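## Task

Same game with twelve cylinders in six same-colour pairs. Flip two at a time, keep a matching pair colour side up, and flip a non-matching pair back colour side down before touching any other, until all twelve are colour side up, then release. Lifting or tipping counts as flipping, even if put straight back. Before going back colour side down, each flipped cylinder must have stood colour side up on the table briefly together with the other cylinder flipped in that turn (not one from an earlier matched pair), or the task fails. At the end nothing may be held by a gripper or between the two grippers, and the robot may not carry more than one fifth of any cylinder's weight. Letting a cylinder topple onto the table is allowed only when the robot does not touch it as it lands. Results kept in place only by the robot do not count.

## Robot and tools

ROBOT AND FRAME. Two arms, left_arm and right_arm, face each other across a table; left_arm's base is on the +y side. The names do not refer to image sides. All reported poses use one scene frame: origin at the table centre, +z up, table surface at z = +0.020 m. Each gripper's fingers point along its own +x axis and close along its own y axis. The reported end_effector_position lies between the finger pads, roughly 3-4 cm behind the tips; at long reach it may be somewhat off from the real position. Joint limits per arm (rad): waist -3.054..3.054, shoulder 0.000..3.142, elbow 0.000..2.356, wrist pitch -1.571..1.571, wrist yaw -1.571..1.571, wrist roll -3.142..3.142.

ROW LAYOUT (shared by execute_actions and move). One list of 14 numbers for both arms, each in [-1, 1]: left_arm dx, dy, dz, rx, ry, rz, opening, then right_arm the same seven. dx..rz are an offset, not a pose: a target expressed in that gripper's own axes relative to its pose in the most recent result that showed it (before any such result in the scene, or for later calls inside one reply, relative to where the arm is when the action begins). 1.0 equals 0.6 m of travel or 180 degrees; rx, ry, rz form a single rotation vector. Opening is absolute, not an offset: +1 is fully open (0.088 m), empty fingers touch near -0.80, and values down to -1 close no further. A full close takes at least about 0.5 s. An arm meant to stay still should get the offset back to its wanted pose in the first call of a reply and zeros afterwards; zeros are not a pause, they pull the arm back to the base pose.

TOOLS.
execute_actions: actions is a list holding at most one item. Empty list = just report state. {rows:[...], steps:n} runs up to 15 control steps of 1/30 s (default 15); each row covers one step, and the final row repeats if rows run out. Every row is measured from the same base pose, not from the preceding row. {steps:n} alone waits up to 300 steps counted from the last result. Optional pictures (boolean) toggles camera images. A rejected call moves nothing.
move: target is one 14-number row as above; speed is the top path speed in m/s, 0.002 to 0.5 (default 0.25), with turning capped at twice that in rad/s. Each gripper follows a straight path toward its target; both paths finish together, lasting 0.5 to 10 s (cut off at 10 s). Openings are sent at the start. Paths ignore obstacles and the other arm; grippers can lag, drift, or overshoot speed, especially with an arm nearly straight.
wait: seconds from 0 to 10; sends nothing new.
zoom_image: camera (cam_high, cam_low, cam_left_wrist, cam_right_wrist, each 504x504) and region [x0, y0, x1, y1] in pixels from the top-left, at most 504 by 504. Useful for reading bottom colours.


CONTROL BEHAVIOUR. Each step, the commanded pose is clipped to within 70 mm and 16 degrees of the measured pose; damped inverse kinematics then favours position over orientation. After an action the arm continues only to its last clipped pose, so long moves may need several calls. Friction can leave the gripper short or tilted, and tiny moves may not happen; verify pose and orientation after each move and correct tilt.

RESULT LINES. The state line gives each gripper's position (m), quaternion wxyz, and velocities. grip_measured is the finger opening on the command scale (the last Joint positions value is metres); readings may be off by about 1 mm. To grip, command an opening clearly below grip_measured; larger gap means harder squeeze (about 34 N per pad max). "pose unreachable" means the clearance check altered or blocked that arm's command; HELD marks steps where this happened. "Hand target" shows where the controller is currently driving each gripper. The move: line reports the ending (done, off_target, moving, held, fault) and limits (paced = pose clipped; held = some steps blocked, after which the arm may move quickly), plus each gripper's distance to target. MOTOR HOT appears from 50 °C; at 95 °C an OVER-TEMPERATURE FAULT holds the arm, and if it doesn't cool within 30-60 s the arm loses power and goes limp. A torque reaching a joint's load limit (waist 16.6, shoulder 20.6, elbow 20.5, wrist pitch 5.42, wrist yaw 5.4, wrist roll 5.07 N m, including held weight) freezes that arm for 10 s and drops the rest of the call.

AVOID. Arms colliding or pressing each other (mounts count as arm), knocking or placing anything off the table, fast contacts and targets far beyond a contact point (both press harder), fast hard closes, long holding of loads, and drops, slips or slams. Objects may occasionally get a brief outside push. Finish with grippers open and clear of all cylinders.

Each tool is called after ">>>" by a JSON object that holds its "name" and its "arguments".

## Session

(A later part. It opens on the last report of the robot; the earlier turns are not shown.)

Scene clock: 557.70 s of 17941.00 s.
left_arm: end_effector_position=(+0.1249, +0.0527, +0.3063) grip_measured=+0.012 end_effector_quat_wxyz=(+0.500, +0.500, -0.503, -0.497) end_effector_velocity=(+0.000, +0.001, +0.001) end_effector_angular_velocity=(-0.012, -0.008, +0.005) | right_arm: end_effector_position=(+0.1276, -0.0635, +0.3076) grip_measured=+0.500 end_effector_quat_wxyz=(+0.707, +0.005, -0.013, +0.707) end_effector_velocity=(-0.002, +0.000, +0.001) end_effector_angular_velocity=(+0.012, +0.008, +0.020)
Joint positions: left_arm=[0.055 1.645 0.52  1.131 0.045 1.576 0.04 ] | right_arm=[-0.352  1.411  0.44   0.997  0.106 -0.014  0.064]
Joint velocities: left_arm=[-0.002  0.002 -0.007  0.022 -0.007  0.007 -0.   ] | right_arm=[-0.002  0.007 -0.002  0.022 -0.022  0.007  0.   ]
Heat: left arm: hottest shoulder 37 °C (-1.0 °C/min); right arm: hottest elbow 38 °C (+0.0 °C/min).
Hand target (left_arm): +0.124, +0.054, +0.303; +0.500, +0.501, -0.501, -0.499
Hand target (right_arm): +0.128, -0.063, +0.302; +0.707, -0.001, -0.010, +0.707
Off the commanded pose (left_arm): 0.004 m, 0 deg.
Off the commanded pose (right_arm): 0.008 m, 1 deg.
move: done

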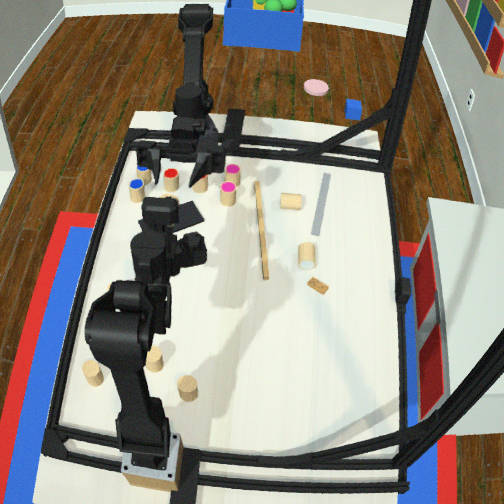

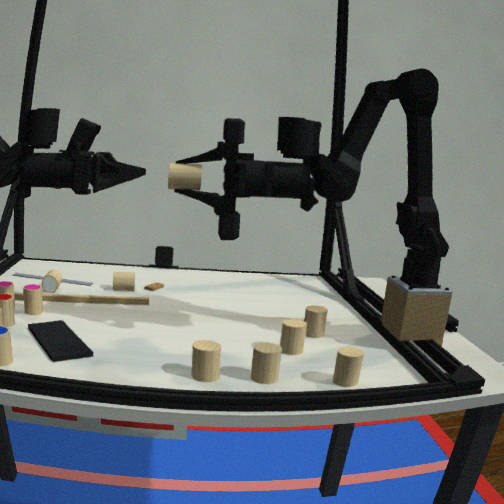

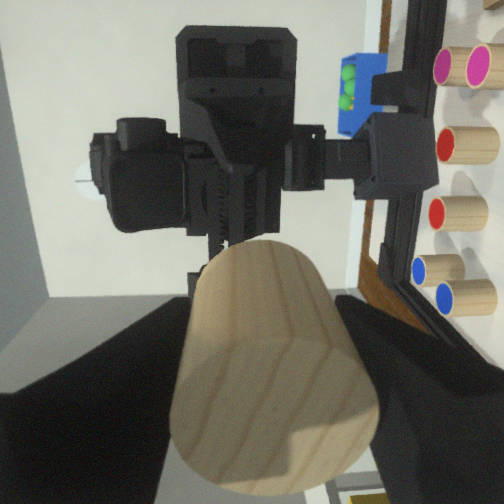

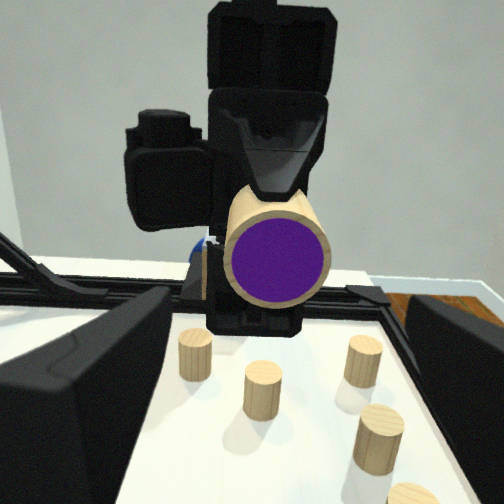

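>>> {"name": "move", "arguments": {"target": [0.135,0.0095,0.004,0,0,0,-0.3,0,0,-0.006,0.003,0.006,0,0.5], "speed": 0.15}}

>>> {"name": "execute_actions", "arguments": {"actions": [{"rows":[[0,0,0,0,0,0,-0.3,0,0,0,0,0,0,-0.3]],"steps":11}], "pictures": false}}

>>> {"name": "move", "arguments": {"target": [-0.06,0,0,0,0,0,0.5,-0.06,0,0,0,0,0,-0.3], "speed": 0.1}}

>>> {"name": "move", "arguments": {"target": [-0.343,-0.305,-0.035,0,0,-0.497,0.4,-0.147,0.16,-0.305,0,0.502,0,-0.3], "speed": 0.4}}

Scene clock: 568.20 s of 17941.00 s.
left_arm: end_effector_position=(+0.1235, -0.0250, +0.3092) grip_measured=+0.010 end_effector_quat_wxyz=(+0.498, +0.502, -0.501, -0.499) end_effector_velocity=(-0.000, -0.002, -0.001) end_effector_angular_velocity=(+0.012, -0.007, +0.005) | right_arm: end_effector_position=(+0.1276, -0.0634, +0.3019) grip_measured=+0.500 end_effector_quat_wxyz=(+0.707, -0.001, -0.002, +0.707) end_effector_velocity=(-0.000, -0.000, -0.001) end_effector_angular_velocity=(-0.012, -0.023, +0.005)
Joint positions: left_arm=[0.04  1.876 0.846 1.027 0.031 1.576 0.039] | right_arm=[-0.353  1.413  0.439  0.976  0.105 -0.005  0.064]
Joint velocities: left_arm=[-0.002  0.002  0.012 -0.022 -0.007  0.007 -0.   ] | right_arm=[-0.002 -0.007  0.002 -0.022 -0.007 -0.022 -0.   ]
Heat: left arm: hottest shoulder 36 °C (-1.0 °C/min); right arm: hottest elbow 37 °C (-1.0 °C/min).
Hand target (left_arm): +0.123, -0.028, +0.312; +0.500, +0.500, -0.503, -0.497
Hand target (right_arm): +0.128, -0.063, +0.304; +0.708, +0.002, -0.003, +0.707
Off the commanded pose (left_arm): 0.005 m, 0 deg.
Off the commanded pose (right_arm): 0.002 m, 0 deg.
move: done

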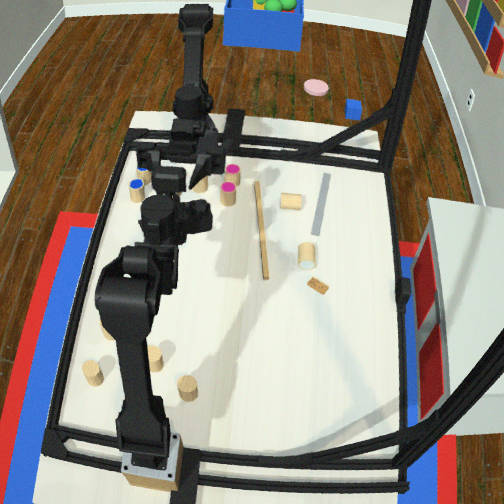

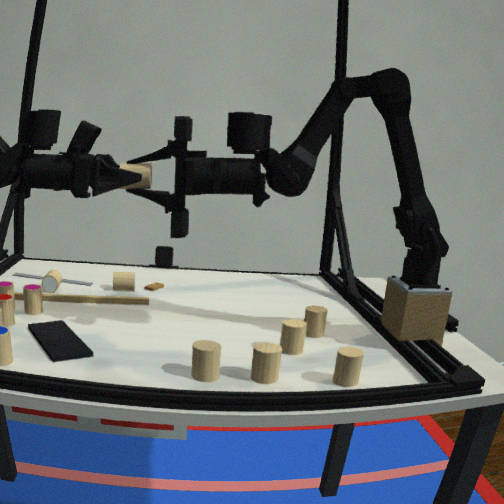

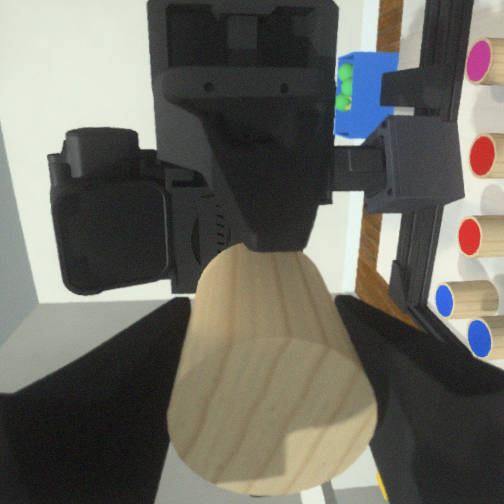

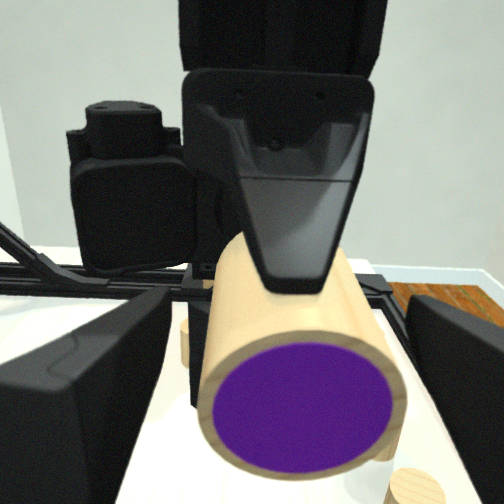

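Scene clock: 568.57 s of 17941.00 s.
left_arm: end_effector_position=(+0.1241, -0.0250, +0.3091) grip_measured=+0.010 end_effector_quat_wxyz=(+0.499, +0.502, -0.500, -0.499) end_effector_velocity=(-0.000, +0.001, -0.001) end_effector_angular_velocity=(+0.007, +0.008, +0.015) | right_arm: end_effector_position=(+0.1271, -0.0634, +0.3019) grip_measured=+0.000 end_effector_quat_wxyz=(+0.706, -0.001, -0.002, +0.708) end_effector_velocity=(+0.002, +0.000, -0.007) end_effector_angular_velocity=(-0.027, -0.010, -0.000)
Joint positions: left_arm=[0.041 1.876 0.846 1.027 0.03  1.576 0.039] | right_arm=[-0.352  1.413  0.439  0.976  0.103 -0.005  0.039]
Joint velocities: left_arm=[-0.007 -0.002 -0.002 -0.007 -0.022 -0.007 -0.   ] | right_arm=[-0.007  0.002 -0.002 -0.022 -0.007 -0.007 -0.   ]
Heat: left arm: hottest shoulder 36 °C (-1.0 °C/min); right arm: hottest wrist pitch 38 °C (+0.0 °C/min).
Hand target (left_arm): +0.124, -0.025, +0.309; +0.498, +0.502, -0.501, -0.499
Hand target (right_arm): +0.128, -0.063, +0.302; +0.707, -0.001, -0.002, +0.707
Off the commanded pose (left_arm): 0.001 m, 0 deg.
Off the commanded pose (right_arm): 0.001 m, 0 deg.
Steps of this call (steps 1 to 11: all 11 steps of this action). Readings (end_effector_position):
1: left_arm (+0.1235, -0.0250, +0.3091) | right_arm (+0.1276, -0.0634, +0.3019)
2: left_arm (+0.1235, -0.0250, +0.3091) | right_arm (+0.1276, -0.0634, +0.3020)
4: left_arm (+0.1236, -0.0250, +0.3091) | right_arm (+0.1275, -0.0634, +0.3019)
8: left_arm (+0.1241, -0.0250, +0.3091) | right_arm (+0.1271, -0.0634, +0.3019)
11: the state above

Scene clock: 569.63 s of 17941.00 s.
left_arm: end_effector_position=(+0.1230, +0.0083, +0.3066) grip_measured=+0.500 end_effector_quat_wxyz=(+0.497, +0.504, -0.498, -0.501) end_effector_velocity=(-0.000, +0.001, +0.004) end_effector_angular_velocity=(-0.012, +0.007, +0.005) | right_arm: end_effector_position=(+0.1269, -0.0967, +0.3011) grip_measured=+0.000 end_effector_quat_wxyz=(+0.706, -0.003, -0.001, +0.708) end_effector_velocity=(+0.000, -0.003, -0.004) end_effector_angular_velocity=(-0.017, -0.009, +0.005)
Joint positions: left_arm=[0.041 1.777 0.704 1.063 0.03  1.576 0.063] | right_arm=[-0.335  1.249  0.33   0.917  0.119 -0.005  0.039]
Joint velocities: left_arm=[-0.002 -0.007 -0.002  0.007 -0.007 -0.007  0.   ] | right_arm=[-0.002 -0.017 -0.012 -0.022 -0.007 -0.007 -0.   ]
Heat: left arm: hottest shoulder 36 °C (-1.0 °C/min); right arm: hottest wrist pitch 38 °C (+0.0 °C/min).
Hand target (left_arm): +0.124, +0.011, +0.309; +0.499, +0.502, -0.500, -0.499
Hand target (right_arm): +0.127, -0.099, +0.302; +0.706, -0.001, -0.002, +0.708
Off the commanded pose (left_arm): 0.004 m, 0 deg.
Off the commanded pose (right_arm): 0.003 m, 0 deg.
move: done

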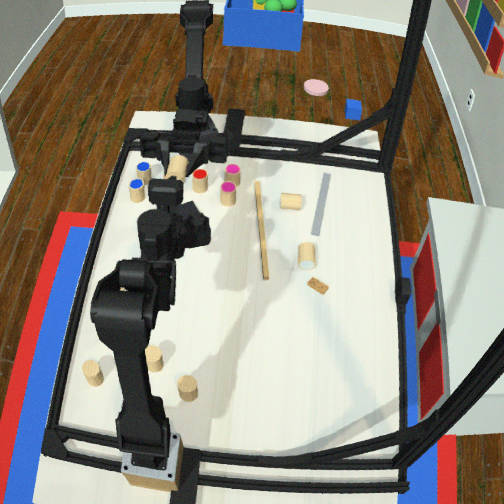

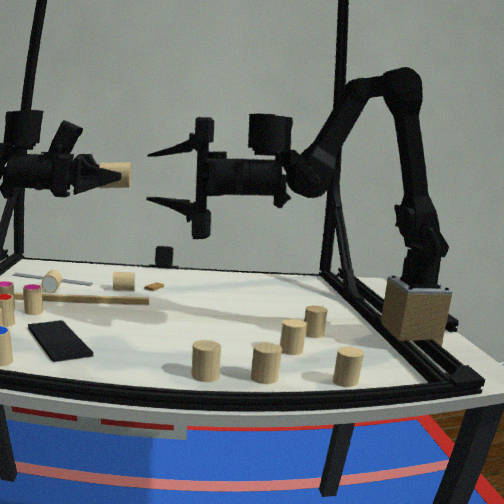

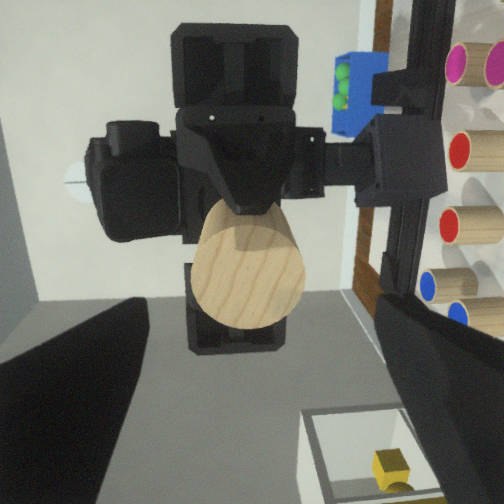

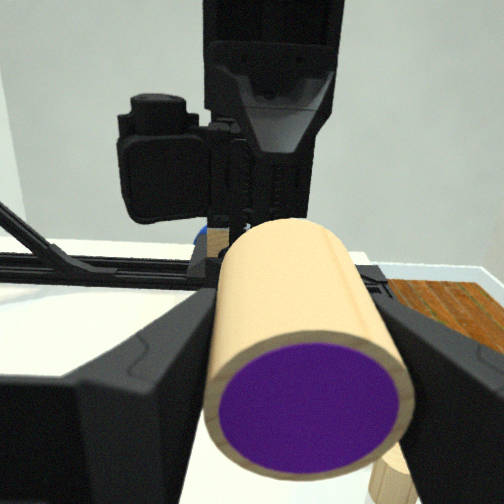

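Scene clock: 572.07 s of 17941.00 s.
left_arm: end_effector_position=(+0.1432, +0.2180, +0.1255) grip_measured=+0.400 end_effector_quat_wxyz=(+0.002, +0.708, +0.001, -0.706) end_effector_velocity=(-0.005, +0.006, -0.002) end_effector_angular_velocity=(+0.029, +0.026, +0.005) | right_arm: end_effector_position=(+0.0342, -0.1867, +0.1181) grip_measured=+0.000 end_effector_quat_wxyz=(+0.501, -0.499, +0.504, +0.495) end_effector_velocity=(-0.001, +0.002, +0.001) end_effector_angular_velocity=(-0.005, +0.006, +0.005)
Joint positions: left_arm=[ 0.128  1.702  0.8   -0.668 -0.003  1.684  0.059] | right_arm=[-0.032  1.767  0.975 -0.785 -0.001  0.435  0.039]
Joint velocities: left_arm=[-0.002  0.007 -0.002 -0.022  0.022 -0.007 -0.001] | right_arm=[-0.002  0.007  0.012 -0.007 -0.007 -0.007 -0.   ]
Heat: left arm: hottest shoulder 36 °C (-1.0 °C/min); right arm: hottest elbow 38 °C (+0.0 °C/min).
Hand target (left_arm): +0.145, +0.216, +0.126; +0.002, +0.709, +0.002, -0.705
Hand target (right_arm): +0.032, -0.185, +0.117; +0.499, -0.500, +0.506, +0.494
Off the commanded pose (left_arm): 0.002 m, 0 deg.
Off the commanded pose (right_arm): 0.002 m, 1 deg.
move: done

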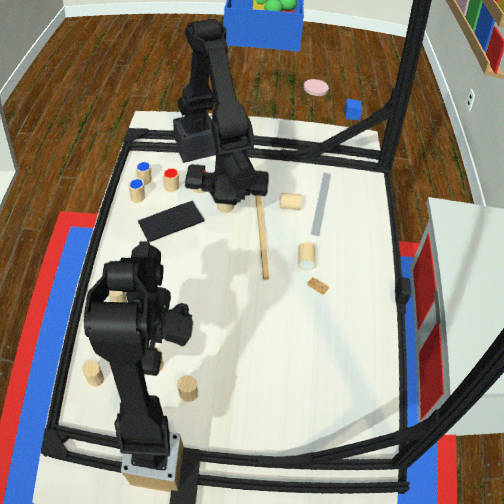

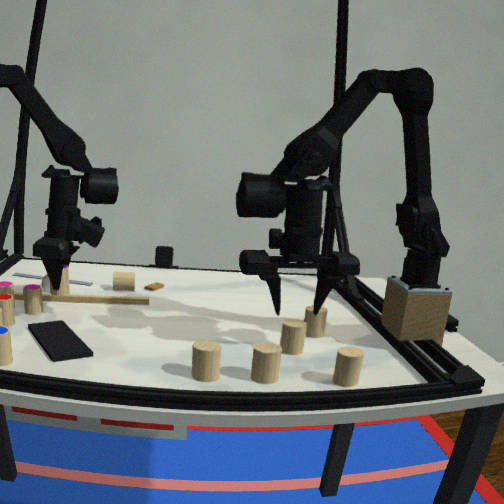

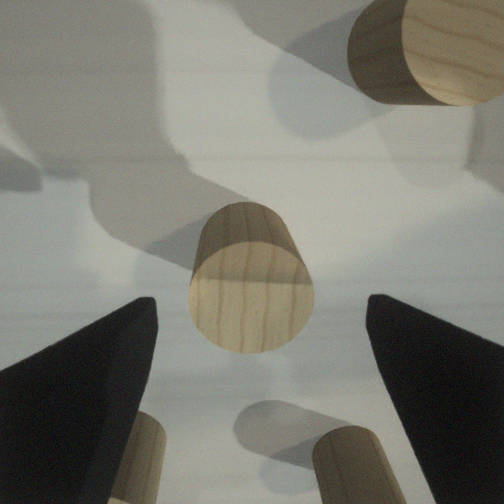

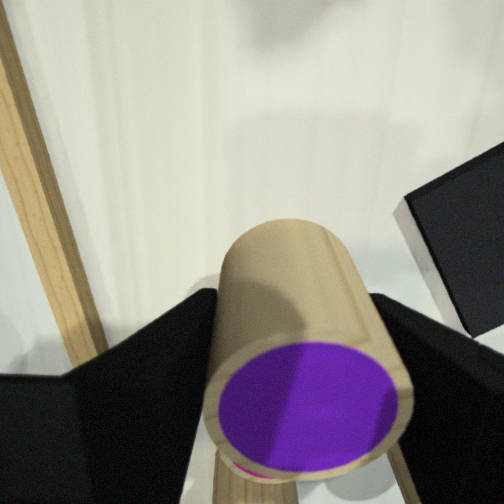

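>>> {"name": "move", "arguments": {"target": [0.094,0,-0.002,0,0,0,0.4,0.080,0.002,0,0,0,0,-0.3], "speed": 0.1}}

>>> {"name": "execute_actions", "arguments": {"actions": [{"rows":[[0,0,0,0,0,0,-0.3,0,0,0,0,0,0,0.35]],"steps":11}], "pictures": false}}

>>> {"name": "move", "arguments": {"target": [-0.09,0,0,0,0,0,-0.3,-0.09,0,0,0,0,0,0.35], "speed": 0.2}}

>>> {"name": "move", "arguments": {"target": [-0.305,0.277,0.030,0,0,0.503,-0.3,-0.295,-0.159,0.205,0,-0.504,0,0.5], "speed": 0.4}}

Scene clock: 586.17 s of 17941.00 s.
left_arm: end_effector_position=(+0.1442, +0.2154, +0.0712) grip_measured=+0.400 end_effector_quat_wxyz=(+0.005, +0.709, -0.002, -0.706) end_effector_velocity=(+0.004, -0.004, -0.001) end_effector_angular_velocity=(-0.014, -0.024, -0.005) | right_arm: end_effector_position=(+0.0326, -0.1836, +0.0753) grip_measured=+0.000 end_effector_quat_wxyz=(+0.503, -0.494, +0.502, +0.501) end_effector_velocity=(+0.001, -0.002, +0.000) end_effector_angular_velocity=(-0.010, +0.004, +0.005)
Joint positions: left_arm=[ 0.131  1.877  0.727 -0.411 -0.003  1.687  0.059] | right_arm=[-0.031  1.872  0.901 -0.59  -0.002  0.436  0.039]
Joint velocities: left_arm=[ 0.002  0.007  0.002  0.022 -0.022  0.007 -0.   ] | right_arm=[-0.002 -0.002 -0.002 -0.007 -0.007 -0.007 -0.   ]
Heat: left arm: hottest shoulder 35 °C (-1.0 °C/min); right arm: hottest elbow 38 °C (-1.0 °C/min).
Hand target (left_arm): +0.145, +0.218, +0.069; +0.002, +0.708, +0.002, -0.706
Hand target (right_arm): +0.034, -0.187, +0.070; +0.502, -0.499, +0.503, +0.496
Off the commanded pose (left_arm): 0.003 m, 0 deg.
Off the commanded pose (right_arm): 0.006 m, 1 deg.
move: done

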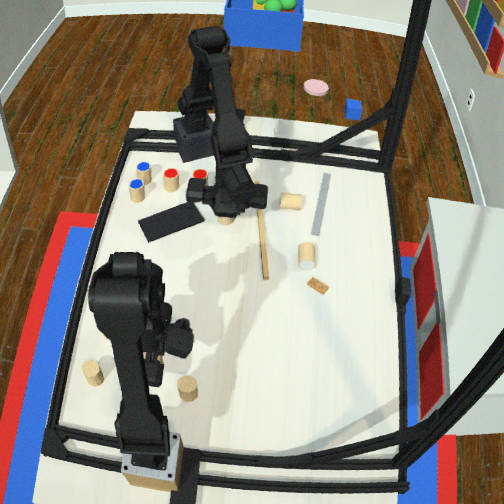

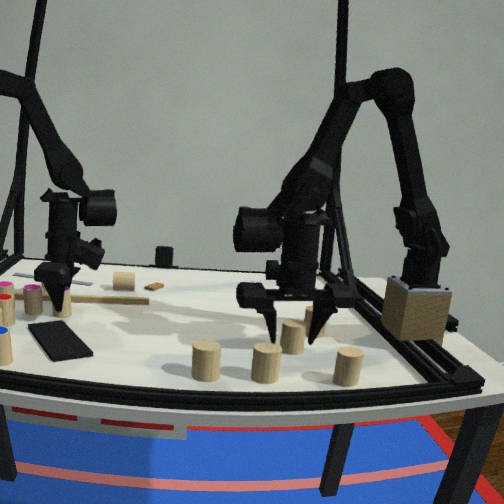

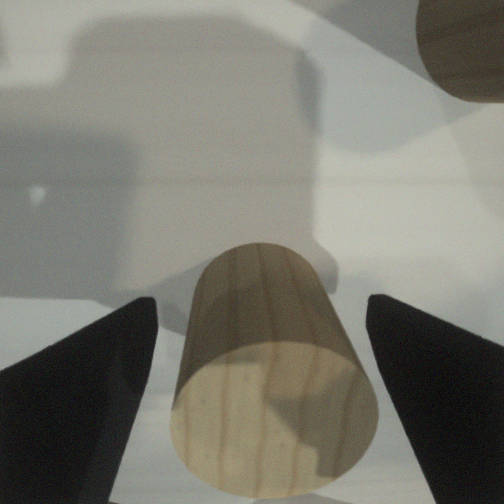

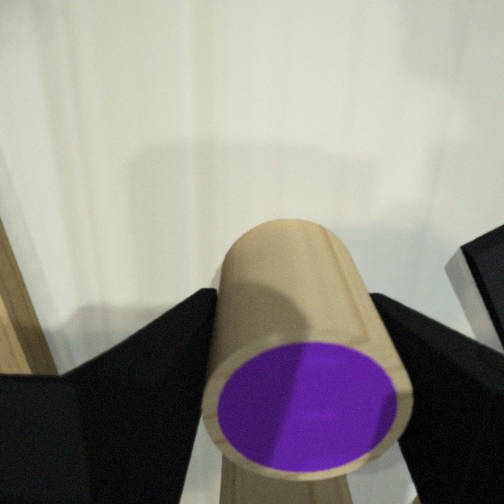

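Scene clock: 586.53 s of 17941.00 s.
left_arm: end_effector_position=(+0.1442, +0.2157, +0.0712) grip_measured=+0.014 end_effector_quat_wxyz=(+0.004, +0.709, -0.001, -0.706) end_effector_velocity=(-0.000, +0.005, +0.000) end_effector_angular_velocity=(+0.023, -0.004, +0.020) | right_arm: end_effector_position=(+0.0326, -0.1836, +0.0753) grip_measured=+0.335 end_effector_quat_wxyz=(+0.503, -0.494, +0.502, +0.501) end_effector_velocity=(-0.001, -0.003, +0.000) end_effector_angular_velocity=(-0.016, +0.017, +0.005)
Joint positions: left_arm=[ 0.131  1.877  0.727 -0.412 -0.003  1.687  0.04 ] | right_arm=[-0.031  1.872  0.901 -0.59  -0.002  0.436  0.055]
Joint velocities: left_arm=[-0.002 -0.002 -0.002 -0.022 -0.007 -0.022 -0.   ] | right_arm=[-0.002 -0.002 -0.002 -0.007 -0.022 -0.007  0.007]
Heat: left arm: hottest shoulder 35 °C (-1.0 °C/min); right arm: hottest elbow 38 °C (-1.0 °C/min).
Hand target (left_arm): +0.144, +0.215, +0.071; +0.005, +0.709, -0.002, -0.706
Hand target (right_arm): +0.033, -0.184, +0.075; +0.503, -0.494, +0.502, +0.501
Off the commanded pose (left_arm): 0.000 m, 0 deg.
Off the commanded pose (right_arm): 0.000 m, 0 deg.
Steps of this call (steps 1 to 11: all 11 steps of this action). Readings (end_effector_position):
1: left_arm (+0.1442, +0.2154, +0.0712) | right_arm (+0.0326, -0.1836, +0.0753)
2: left_arm (+0.1442, +0.2154, +0.0712) | right_arm (+0.0326, -0.1836, +0.0753)
4: left_arm (+0.1442, +0.2156, +0.0712) | right_arm (+0.0325, -0.1837, +0.0753)
8: left_arm (+0.1442, +0.2157, +0.0712) | right_arm (+0.0326, -0.1836, +0.0753)
11: the state above

Scene clock: 587.63 s of 17941.00 s.
left_arm: end_effector_position=(+0.1436, +0.2209, +0.1206) grip_measured=+0.013 end_effector_quat_wxyz=(-0.002, +0.708, +0.006, -0.706) end_effector_velocity=(+0.002, +0.003, +0.002) end_effector_angular_velocity=(+0.015, -0.020, -0.010) | right_arm: end_effector_position=(+0.0345, -0.1880, +0.1230) grip_measured=+0.350 end_effector_quat_wxyz=(+0.500, -0.501, +0.505, +0.493) end_effector_velocity=(+0.004, -0.006, +0.001) end_effector_angular_velocity=(-0.032, -0.006, -0.000)
Joint positions: left_arm=[ 0.131  1.715  0.791 -0.658 -0.003  1.687  0.04 ] | right_arm=[-0.031  1.757  0.985 -0.811 -0.002  0.436  0.056]
Joint velocities: left_arm=[-0.002 -0.007  0.002 -0.022 -0.022  0.007 -0.   ] | right_arm=[-0.007 -0.002  0.002 -0.037 -0.007 -0.007 -0.   ]
Heat: left arm: hottest shoulder 35 °C (-1.0 °C/min); right arm: hottest elbow 37 °C (-2.0 °C/min).
Hand target (left_arm): +0.144, +0.216, +0.126; +0.004, +0.709, -0.001, -0.706
Hand target (right_arm): +0.032, -0.184, +0.129; +0.503, -0.494, +0.502, +0.501
Off the commanded pose (left_arm): 0.007 m, 1 deg.
Off the commanded pose (right_arm): 0.008 m, 1 deg.
move: done

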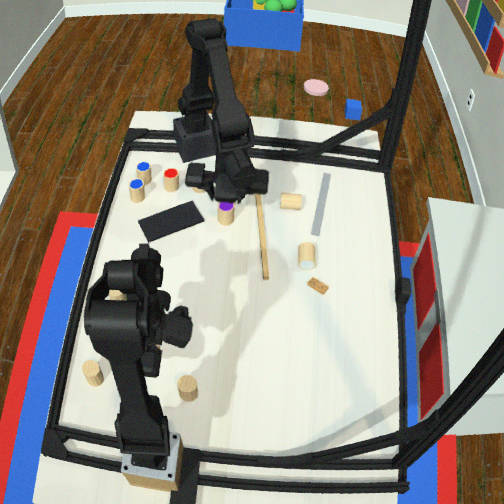

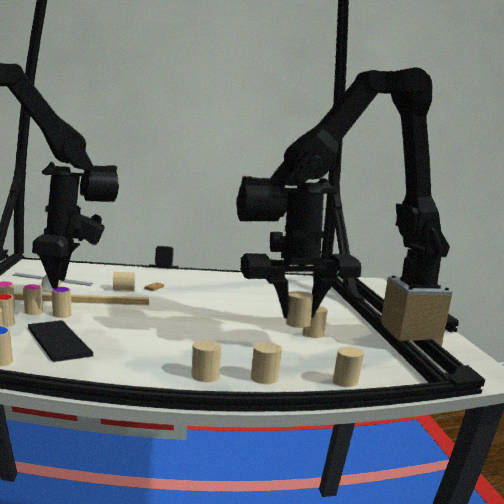

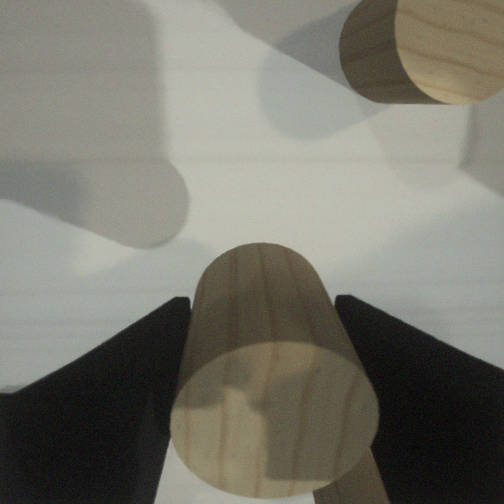

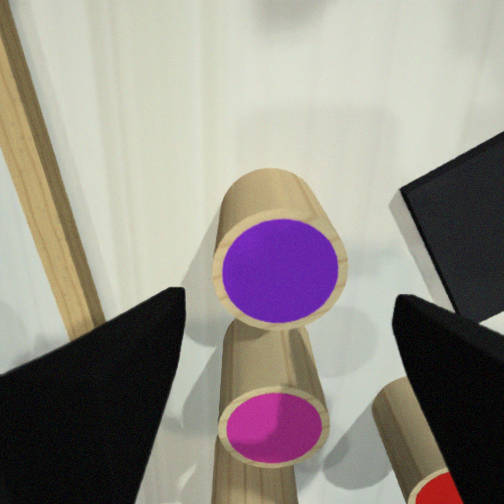

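Scene clock: 590.20 s of 17941.00 s.
left_arm: end_effector_position=(+0.1259, +0.0557, +0.2974) grip_measured=+0.011 end_effector_quat_wxyz=(+0.495, +0.505, -0.496, -0.504) end_effector_velocity=(+0.000, -0.000, -0.002) end_effector_angular_velocity=(+0.002, -0.007, +0.005) | right_arm: end_effector_position=(+0.1279, -0.0630, +0.3078) grip_measured=+0.500 end_effector_quat_wxyz=(+0.707, +0.006, -0.009, +0.708) end_effector_velocity=(+0.002, -0.001, -0.002) end_effector_angular_velocity=(-0.002, -0.008, -0.000)
Joint positions: left_arm=[0.059 1.652 0.503 1.132 0.049 1.574 0.04 ] | right_arm=[-0.355  1.408  0.444  0.985  0.1   -0.007  0.064]
Joint velocities: left_arm=[-0.002  0.007 -0.002  0.007 -0.007  0.007 -0.   ] | right_arm=[-0.007  0.002 -0.007  0.007 -0.007 -0.007  0.   ]
Heat: left arm: hottest shoulder 35 °C (-1.0 °C/min); right arm: hottest elbow 37 °C (-2.0 °C/min).
Hand target (left_arm): +0.125, +0.053, +0.302; +0.500, +0.501, -0.499, -0.500
Hand target (right_arm): +0.128, -0.064, +0.301; +0.706, -0.001, -0.005, +0.708
Off the commanded pose (left_arm): 0.005 m, 1 deg.
Off the commanded pose (right_arm): 0.009 m, 1 deg.
move: off_target (right_arm)

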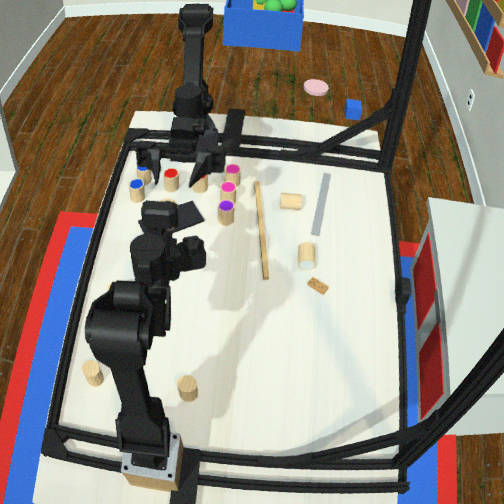

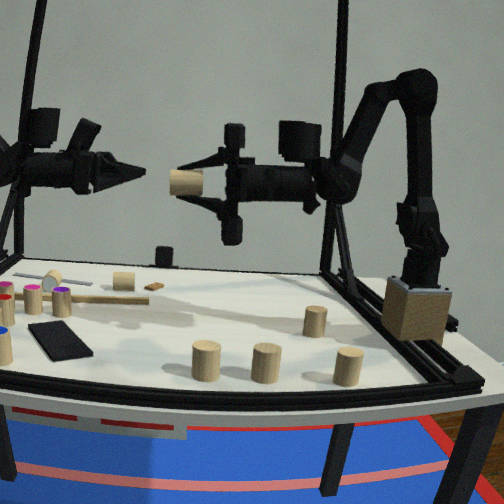

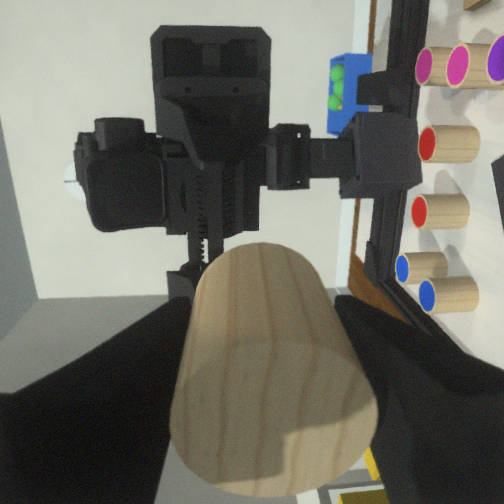

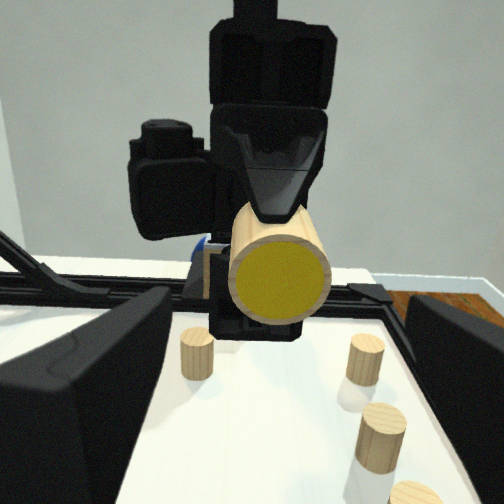

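>>> {"name": "move", "arguments": {"target": [0.1395,0.026,0.004,0,0,0.007,-0.3,0,0,-0.006,0,0.005,0,0.5], "speed": 0.15}}

>>> {"name": "execute_actions", "arguments": {"actions": [{"rows":[[0,0,0,0,0,0,-0.3,0,0,0,0,0,0,-0.3]],"steps":11}], "pictures": false}}

>>> {"name": "move", "arguments": {"target": [-0.06,0,0,0,0,0,0.5,-0.06,0,0,0,0,0,-0.3], "speed": 0.1}}

>>> {"name": "move", "arguments": {"target": [-0.077,0.003,-0.003,0,0,0.004,0.5,-0.035,0.16,-0.327,0,0.501,0,-0.3], "speed": 0.4}}

Scene clock: 600.97 s of 17941.00 s.
left_arm: end_effector_position=(+0.1246, -0.0249, +0.3078) grip_measured=+0.010 end_effector_quat_wxyz=(+0.498, +0.502, -0.500, -0.500) end_effector_velocity=(-0.000, -0.001, -0.007) end_effector_angular_velocity=(+0.027, +0.008, +0.005) | right_arm: end_effector_position=(+0.1280, -0.0630, +0.3036) grip_measured=+0.500 end_effector_quat_wxyz=(+0.707, -0.001, -0.004, +0.708) end_effector_velocity=(+0.004, -0.001, -0.007) end_effector_angular_velocity=(-0.027, -0.010, -0.015)
Joint positions: left_arm=[0.044 1.878 0.845 1.029 0.034 1.574 0.039] | right_arm=[-0.356  1.41   0.443  0.972  0.1   -0.007  0.064]
Joint velocities: left_arm=[-0.002  0.007  0.002 -0.022 -0.007 -0.007  0.   ] | right_arm=[-0.007 -0.002 -0.007 -0.022  0.007 -0.007 -0.   ]
Heat: left arm: hottest shoulder 35 °C (-1.0 °C/min); right arm: hottest elbow 37 °C (-1.0 °C/min).
Hand target (left_arm): +0.124, -0.028, +0.311; +0.501, +0.500, -0.502, -0.498
Hand target (right_arm): +0.128, -0.063, +0.304; +0.707, +0.000, -0.003, +0.708
Off the commanded pose (left_arm): 0.005 m, 1 deg.
Off the commanded pose (right_arm): 0.001 m, 0 deg.
move: done

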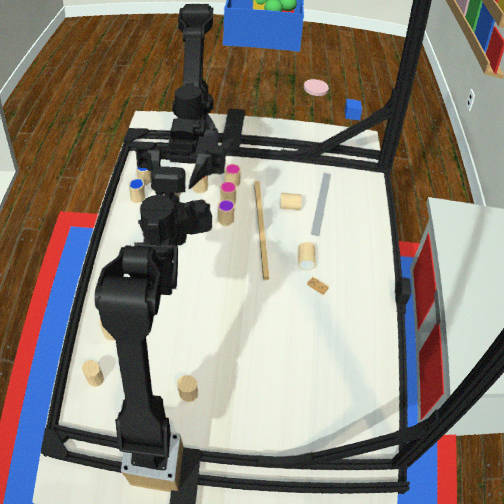

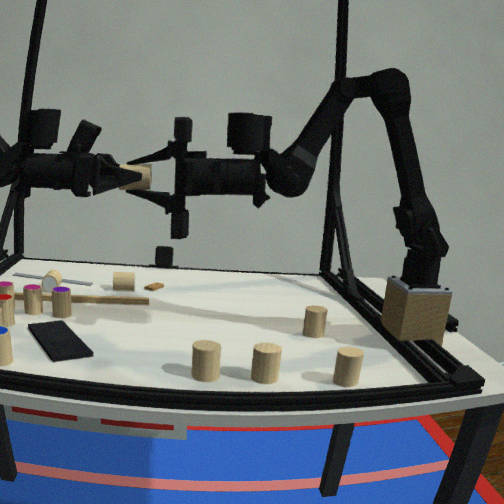

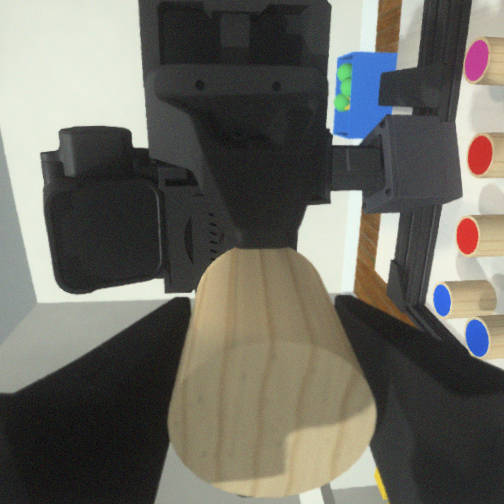

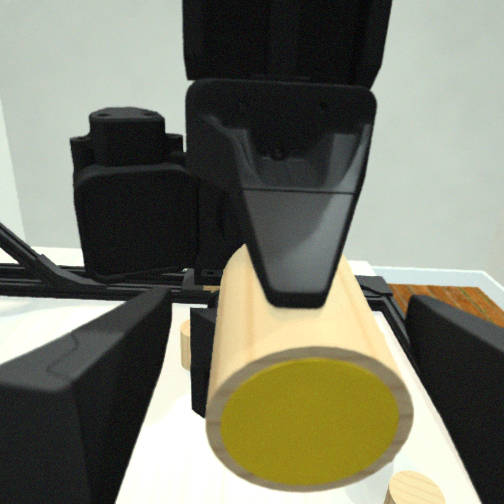

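Scene clock: 601.33 s of 17941.00 s.
left_arm: end_effector_position=(+0.1244, -0.0250, +0.3080) grip_measured=+0.010 end_effector_quat_wxyz=(+0.498, +0.502, -0.500, -0.500) end_effector_velocity=(-0.000, +0.001, -0.003) end_effector_angular_velocity=(+0.012, +0.008, +0.005) | right_arm: end_effector_position=(+0.1280, -0.0630, +0.3036) grip_measured=+0.001 end_effector_quat_wxyz=(+0.707, -0.001, -0.004, +0.708) end_effector_velocity=(-0.000, -0.001, -0.002) end_effector_angular_velocity=(-0.007, -0.008, +0.005)
Joint positions: left_arm=[0.043 1.878 0.846 1.029 0.034 1.574 0.04 ] | right_arm=[-0.356  1.41   0.443  0.972  0.1   -0.007  0.039]
Joint velocities: left_arm=[-0.002 -0.002 -0.007 -0.007 -0.007 -0.007  0.   ] | right_arm=[-0.002 -0.002 -0.002 -0.007 -0.007 -0.007 -0.   ]
Heat: left arm: hottest shoulder 35 °C (-1.0 °C/min); right arm: hottest elbow 37 °C (-1.0 °C/min).
Hand target (left_arm): +0.125, -0.025, +0.308; +0.498, +0.502, -0.500, -0.500
Hand target (right_arm): +0.128, -0.063, +0.304; +0.706, -0.001, -0.004, +0.708
Off the commanded pose (left_arm): 0.000 m, 0 deg.
Off the commanded pose (right_arm): 0.000 m, 0 deg.
Steps of this call (steps 1 to 11: all 11 steps of this action). Readings (end_effector_position):
1: left_arm (+0.1246, -0.0250, +0.3080) | right_arm (+0.1280, -0.0630, +0.3036)
2: left_arm (+0.1246, -0.0250, +0.3080) | right_arm (+0.1280, -0.0630, +0.3036)
4: left_arm (+0.1246, -0.0250, +0.3080) | right_arm (+0.1280, -0.0630, +0.3036)
8: left_arm (+0.1244, -0.0250, +0.3080) | right_arm (+0.1280, -0.0630, +0.3036)
11: the state above

Scene clock: 602.40 s of 17941.00 s.
left_arm: end_effector_position=(+0.1234, +0.0082, +0.3054) grip_measured=+0.500 end_effector_quat_wxyz=(+0.496, +0.503, -0.498, -0.502) end_effector_velocity=(+0.002, +0.003, -0.003) end_effector_angular_velocity=(+0.012, +0.007, +0.020) | right_arm: end_effector_position=(+0.1279, -0.0963, +0.3027) grip_measured=+0.001 end_effector_quat_wxyz=(+0.706, -0.003, -0.003, +0.708) end_effector_velocity=(+0.000, -0.003, -0.004) end_effector_angular_velocity=(-0.017, -0.024, +0.005)
Joint positions: left_arm=[0.044 1.78  0.703 1.065 0.035 1.574 0.063] | right_arm=[-0.339  1.246  0.333  0.913  0.116 -0.007  0.039]
Joint velocities: left_arm=[-0.002 -0.007 -0.012 -0.007 -0.022 -0.007  0.   ] | right_arm=[-0.002 -0.017 -0.012 -0.022 -0.007 -0.022 -0.   ]
Heat: left arm: hottest shoulder 35 °C (-1.0 °C/min); right arm: hottest elbow 37 °C (-1.0 °C/min).
Hand target (left_arm): +0.124, +0.011, +0.308; +0.498, +0.502, -0.500, -0.500
Hand target (right_arm): +0.128, -0.099, +0.304; +0.707, -0.001, -0.004, +0.707
Off the commanded pose (left_arm): 0.004 m, 0 deg.
Off the commanded pose (right_arm): 0.003 m, 0 deg.
move: done

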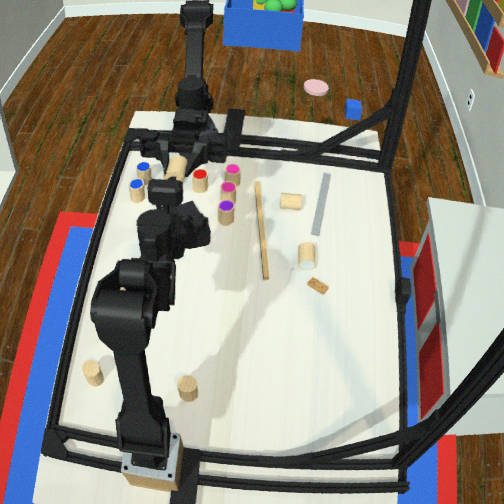

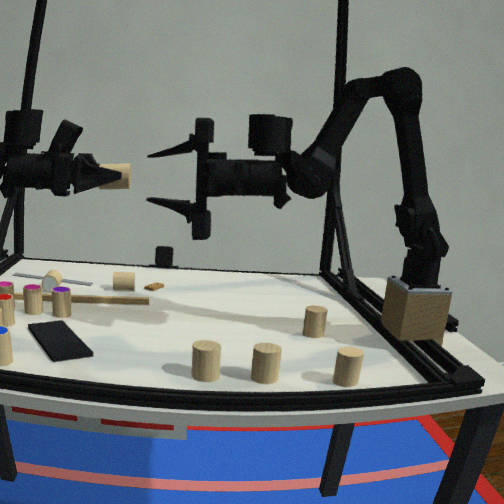

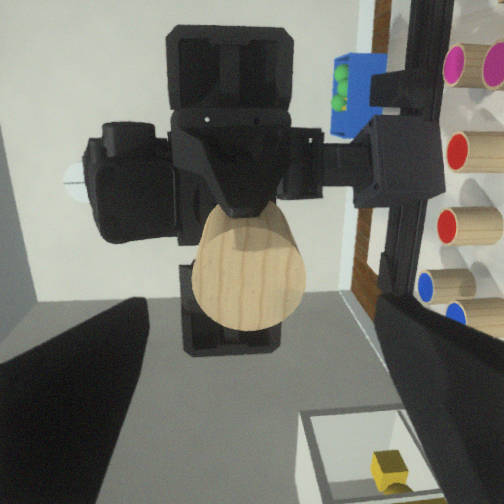

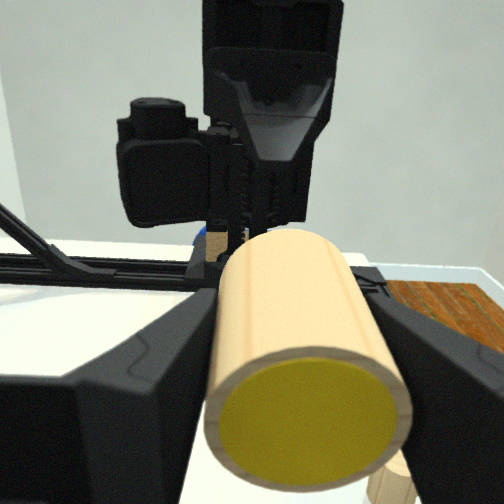

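Scene clock: 604.97 s of 17941.00 s.
left_arm: end_effector_position=(+0.1244, +0.0520, +0.3063) grip_measured=+0.500 end_effector_quat_wxyz=(+0.498, +0.502, -0.500, -0.501) end_effector_velocity=(+0.000, +0.001, -0.002) end_effector_angular_velocity=(+0.007, +0.008, +0.005) | right_arm: end_effector_position=(+0.0359, -0.1188, +0.1069) grip_measured=+0.000 end_effector_quat_wxyz=(+0.504, -0.499, +0.502, +0.496) end_effector_velocity=(-0.001, -0.004, -0.003) end_effector_angular_velocity=(-0.019, +0.001, +0.010)
Joint positions: left_arm=[0.053 1.638 0.526 1.107 0.044 1.574 0.064] | right_arm=[-0.115  1.995  1.236 -0.813  0.004  0.353  0.039]
Joint velocities: left_arm=[-0.002 -0.002 -0.002 -0.007 -0.007 -0.007 -0.   ] | right_arm=[ 0.002  0.007 -0.002 -0.007 -0.007 -0.007 -0.   ]
Heat: left arm: hottest shoulder 35 °C (-1.0 °C/min); right arm: hottest elbow 37 °C (-1.0 °C/min).
Hand target (left_arm): +0.125, +0.054, +0.308; +0.500, +0.500, -0.501, -0.499
Hand target (right_arm): +0.034, -0.117, +0.105; +0.502, -0.500, +0.504, +0.495
Off the commanded pose (left_arm): 0.003 m, 0 deg.
Off the commanded pose (right_arm): 0.003 m, 1 deg.
move: done

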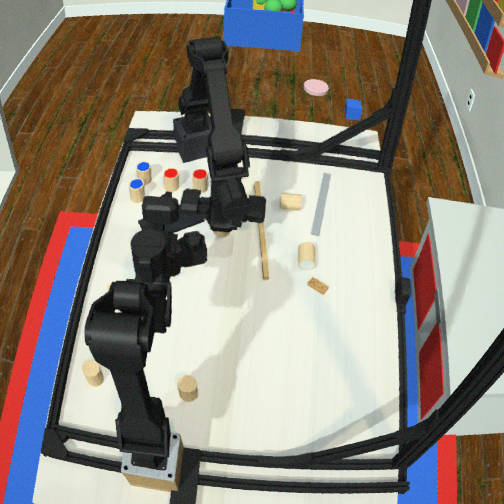

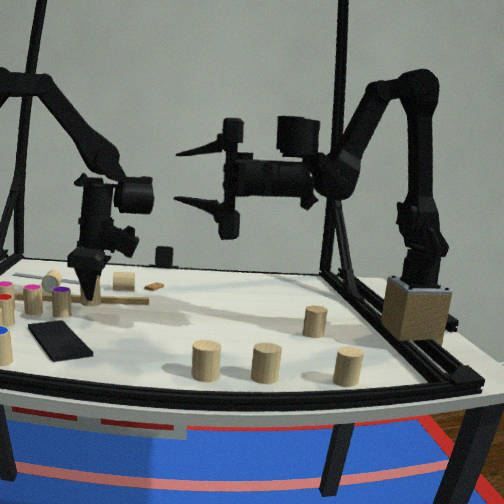

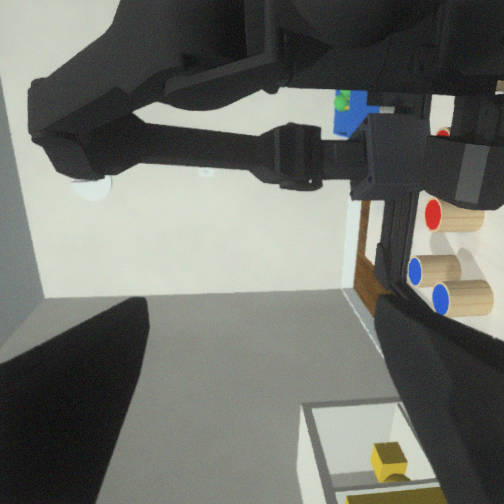

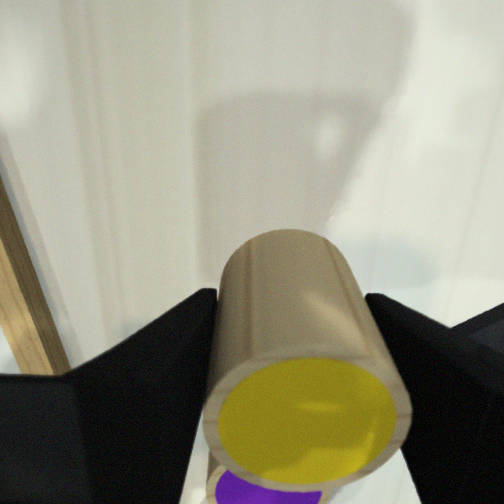

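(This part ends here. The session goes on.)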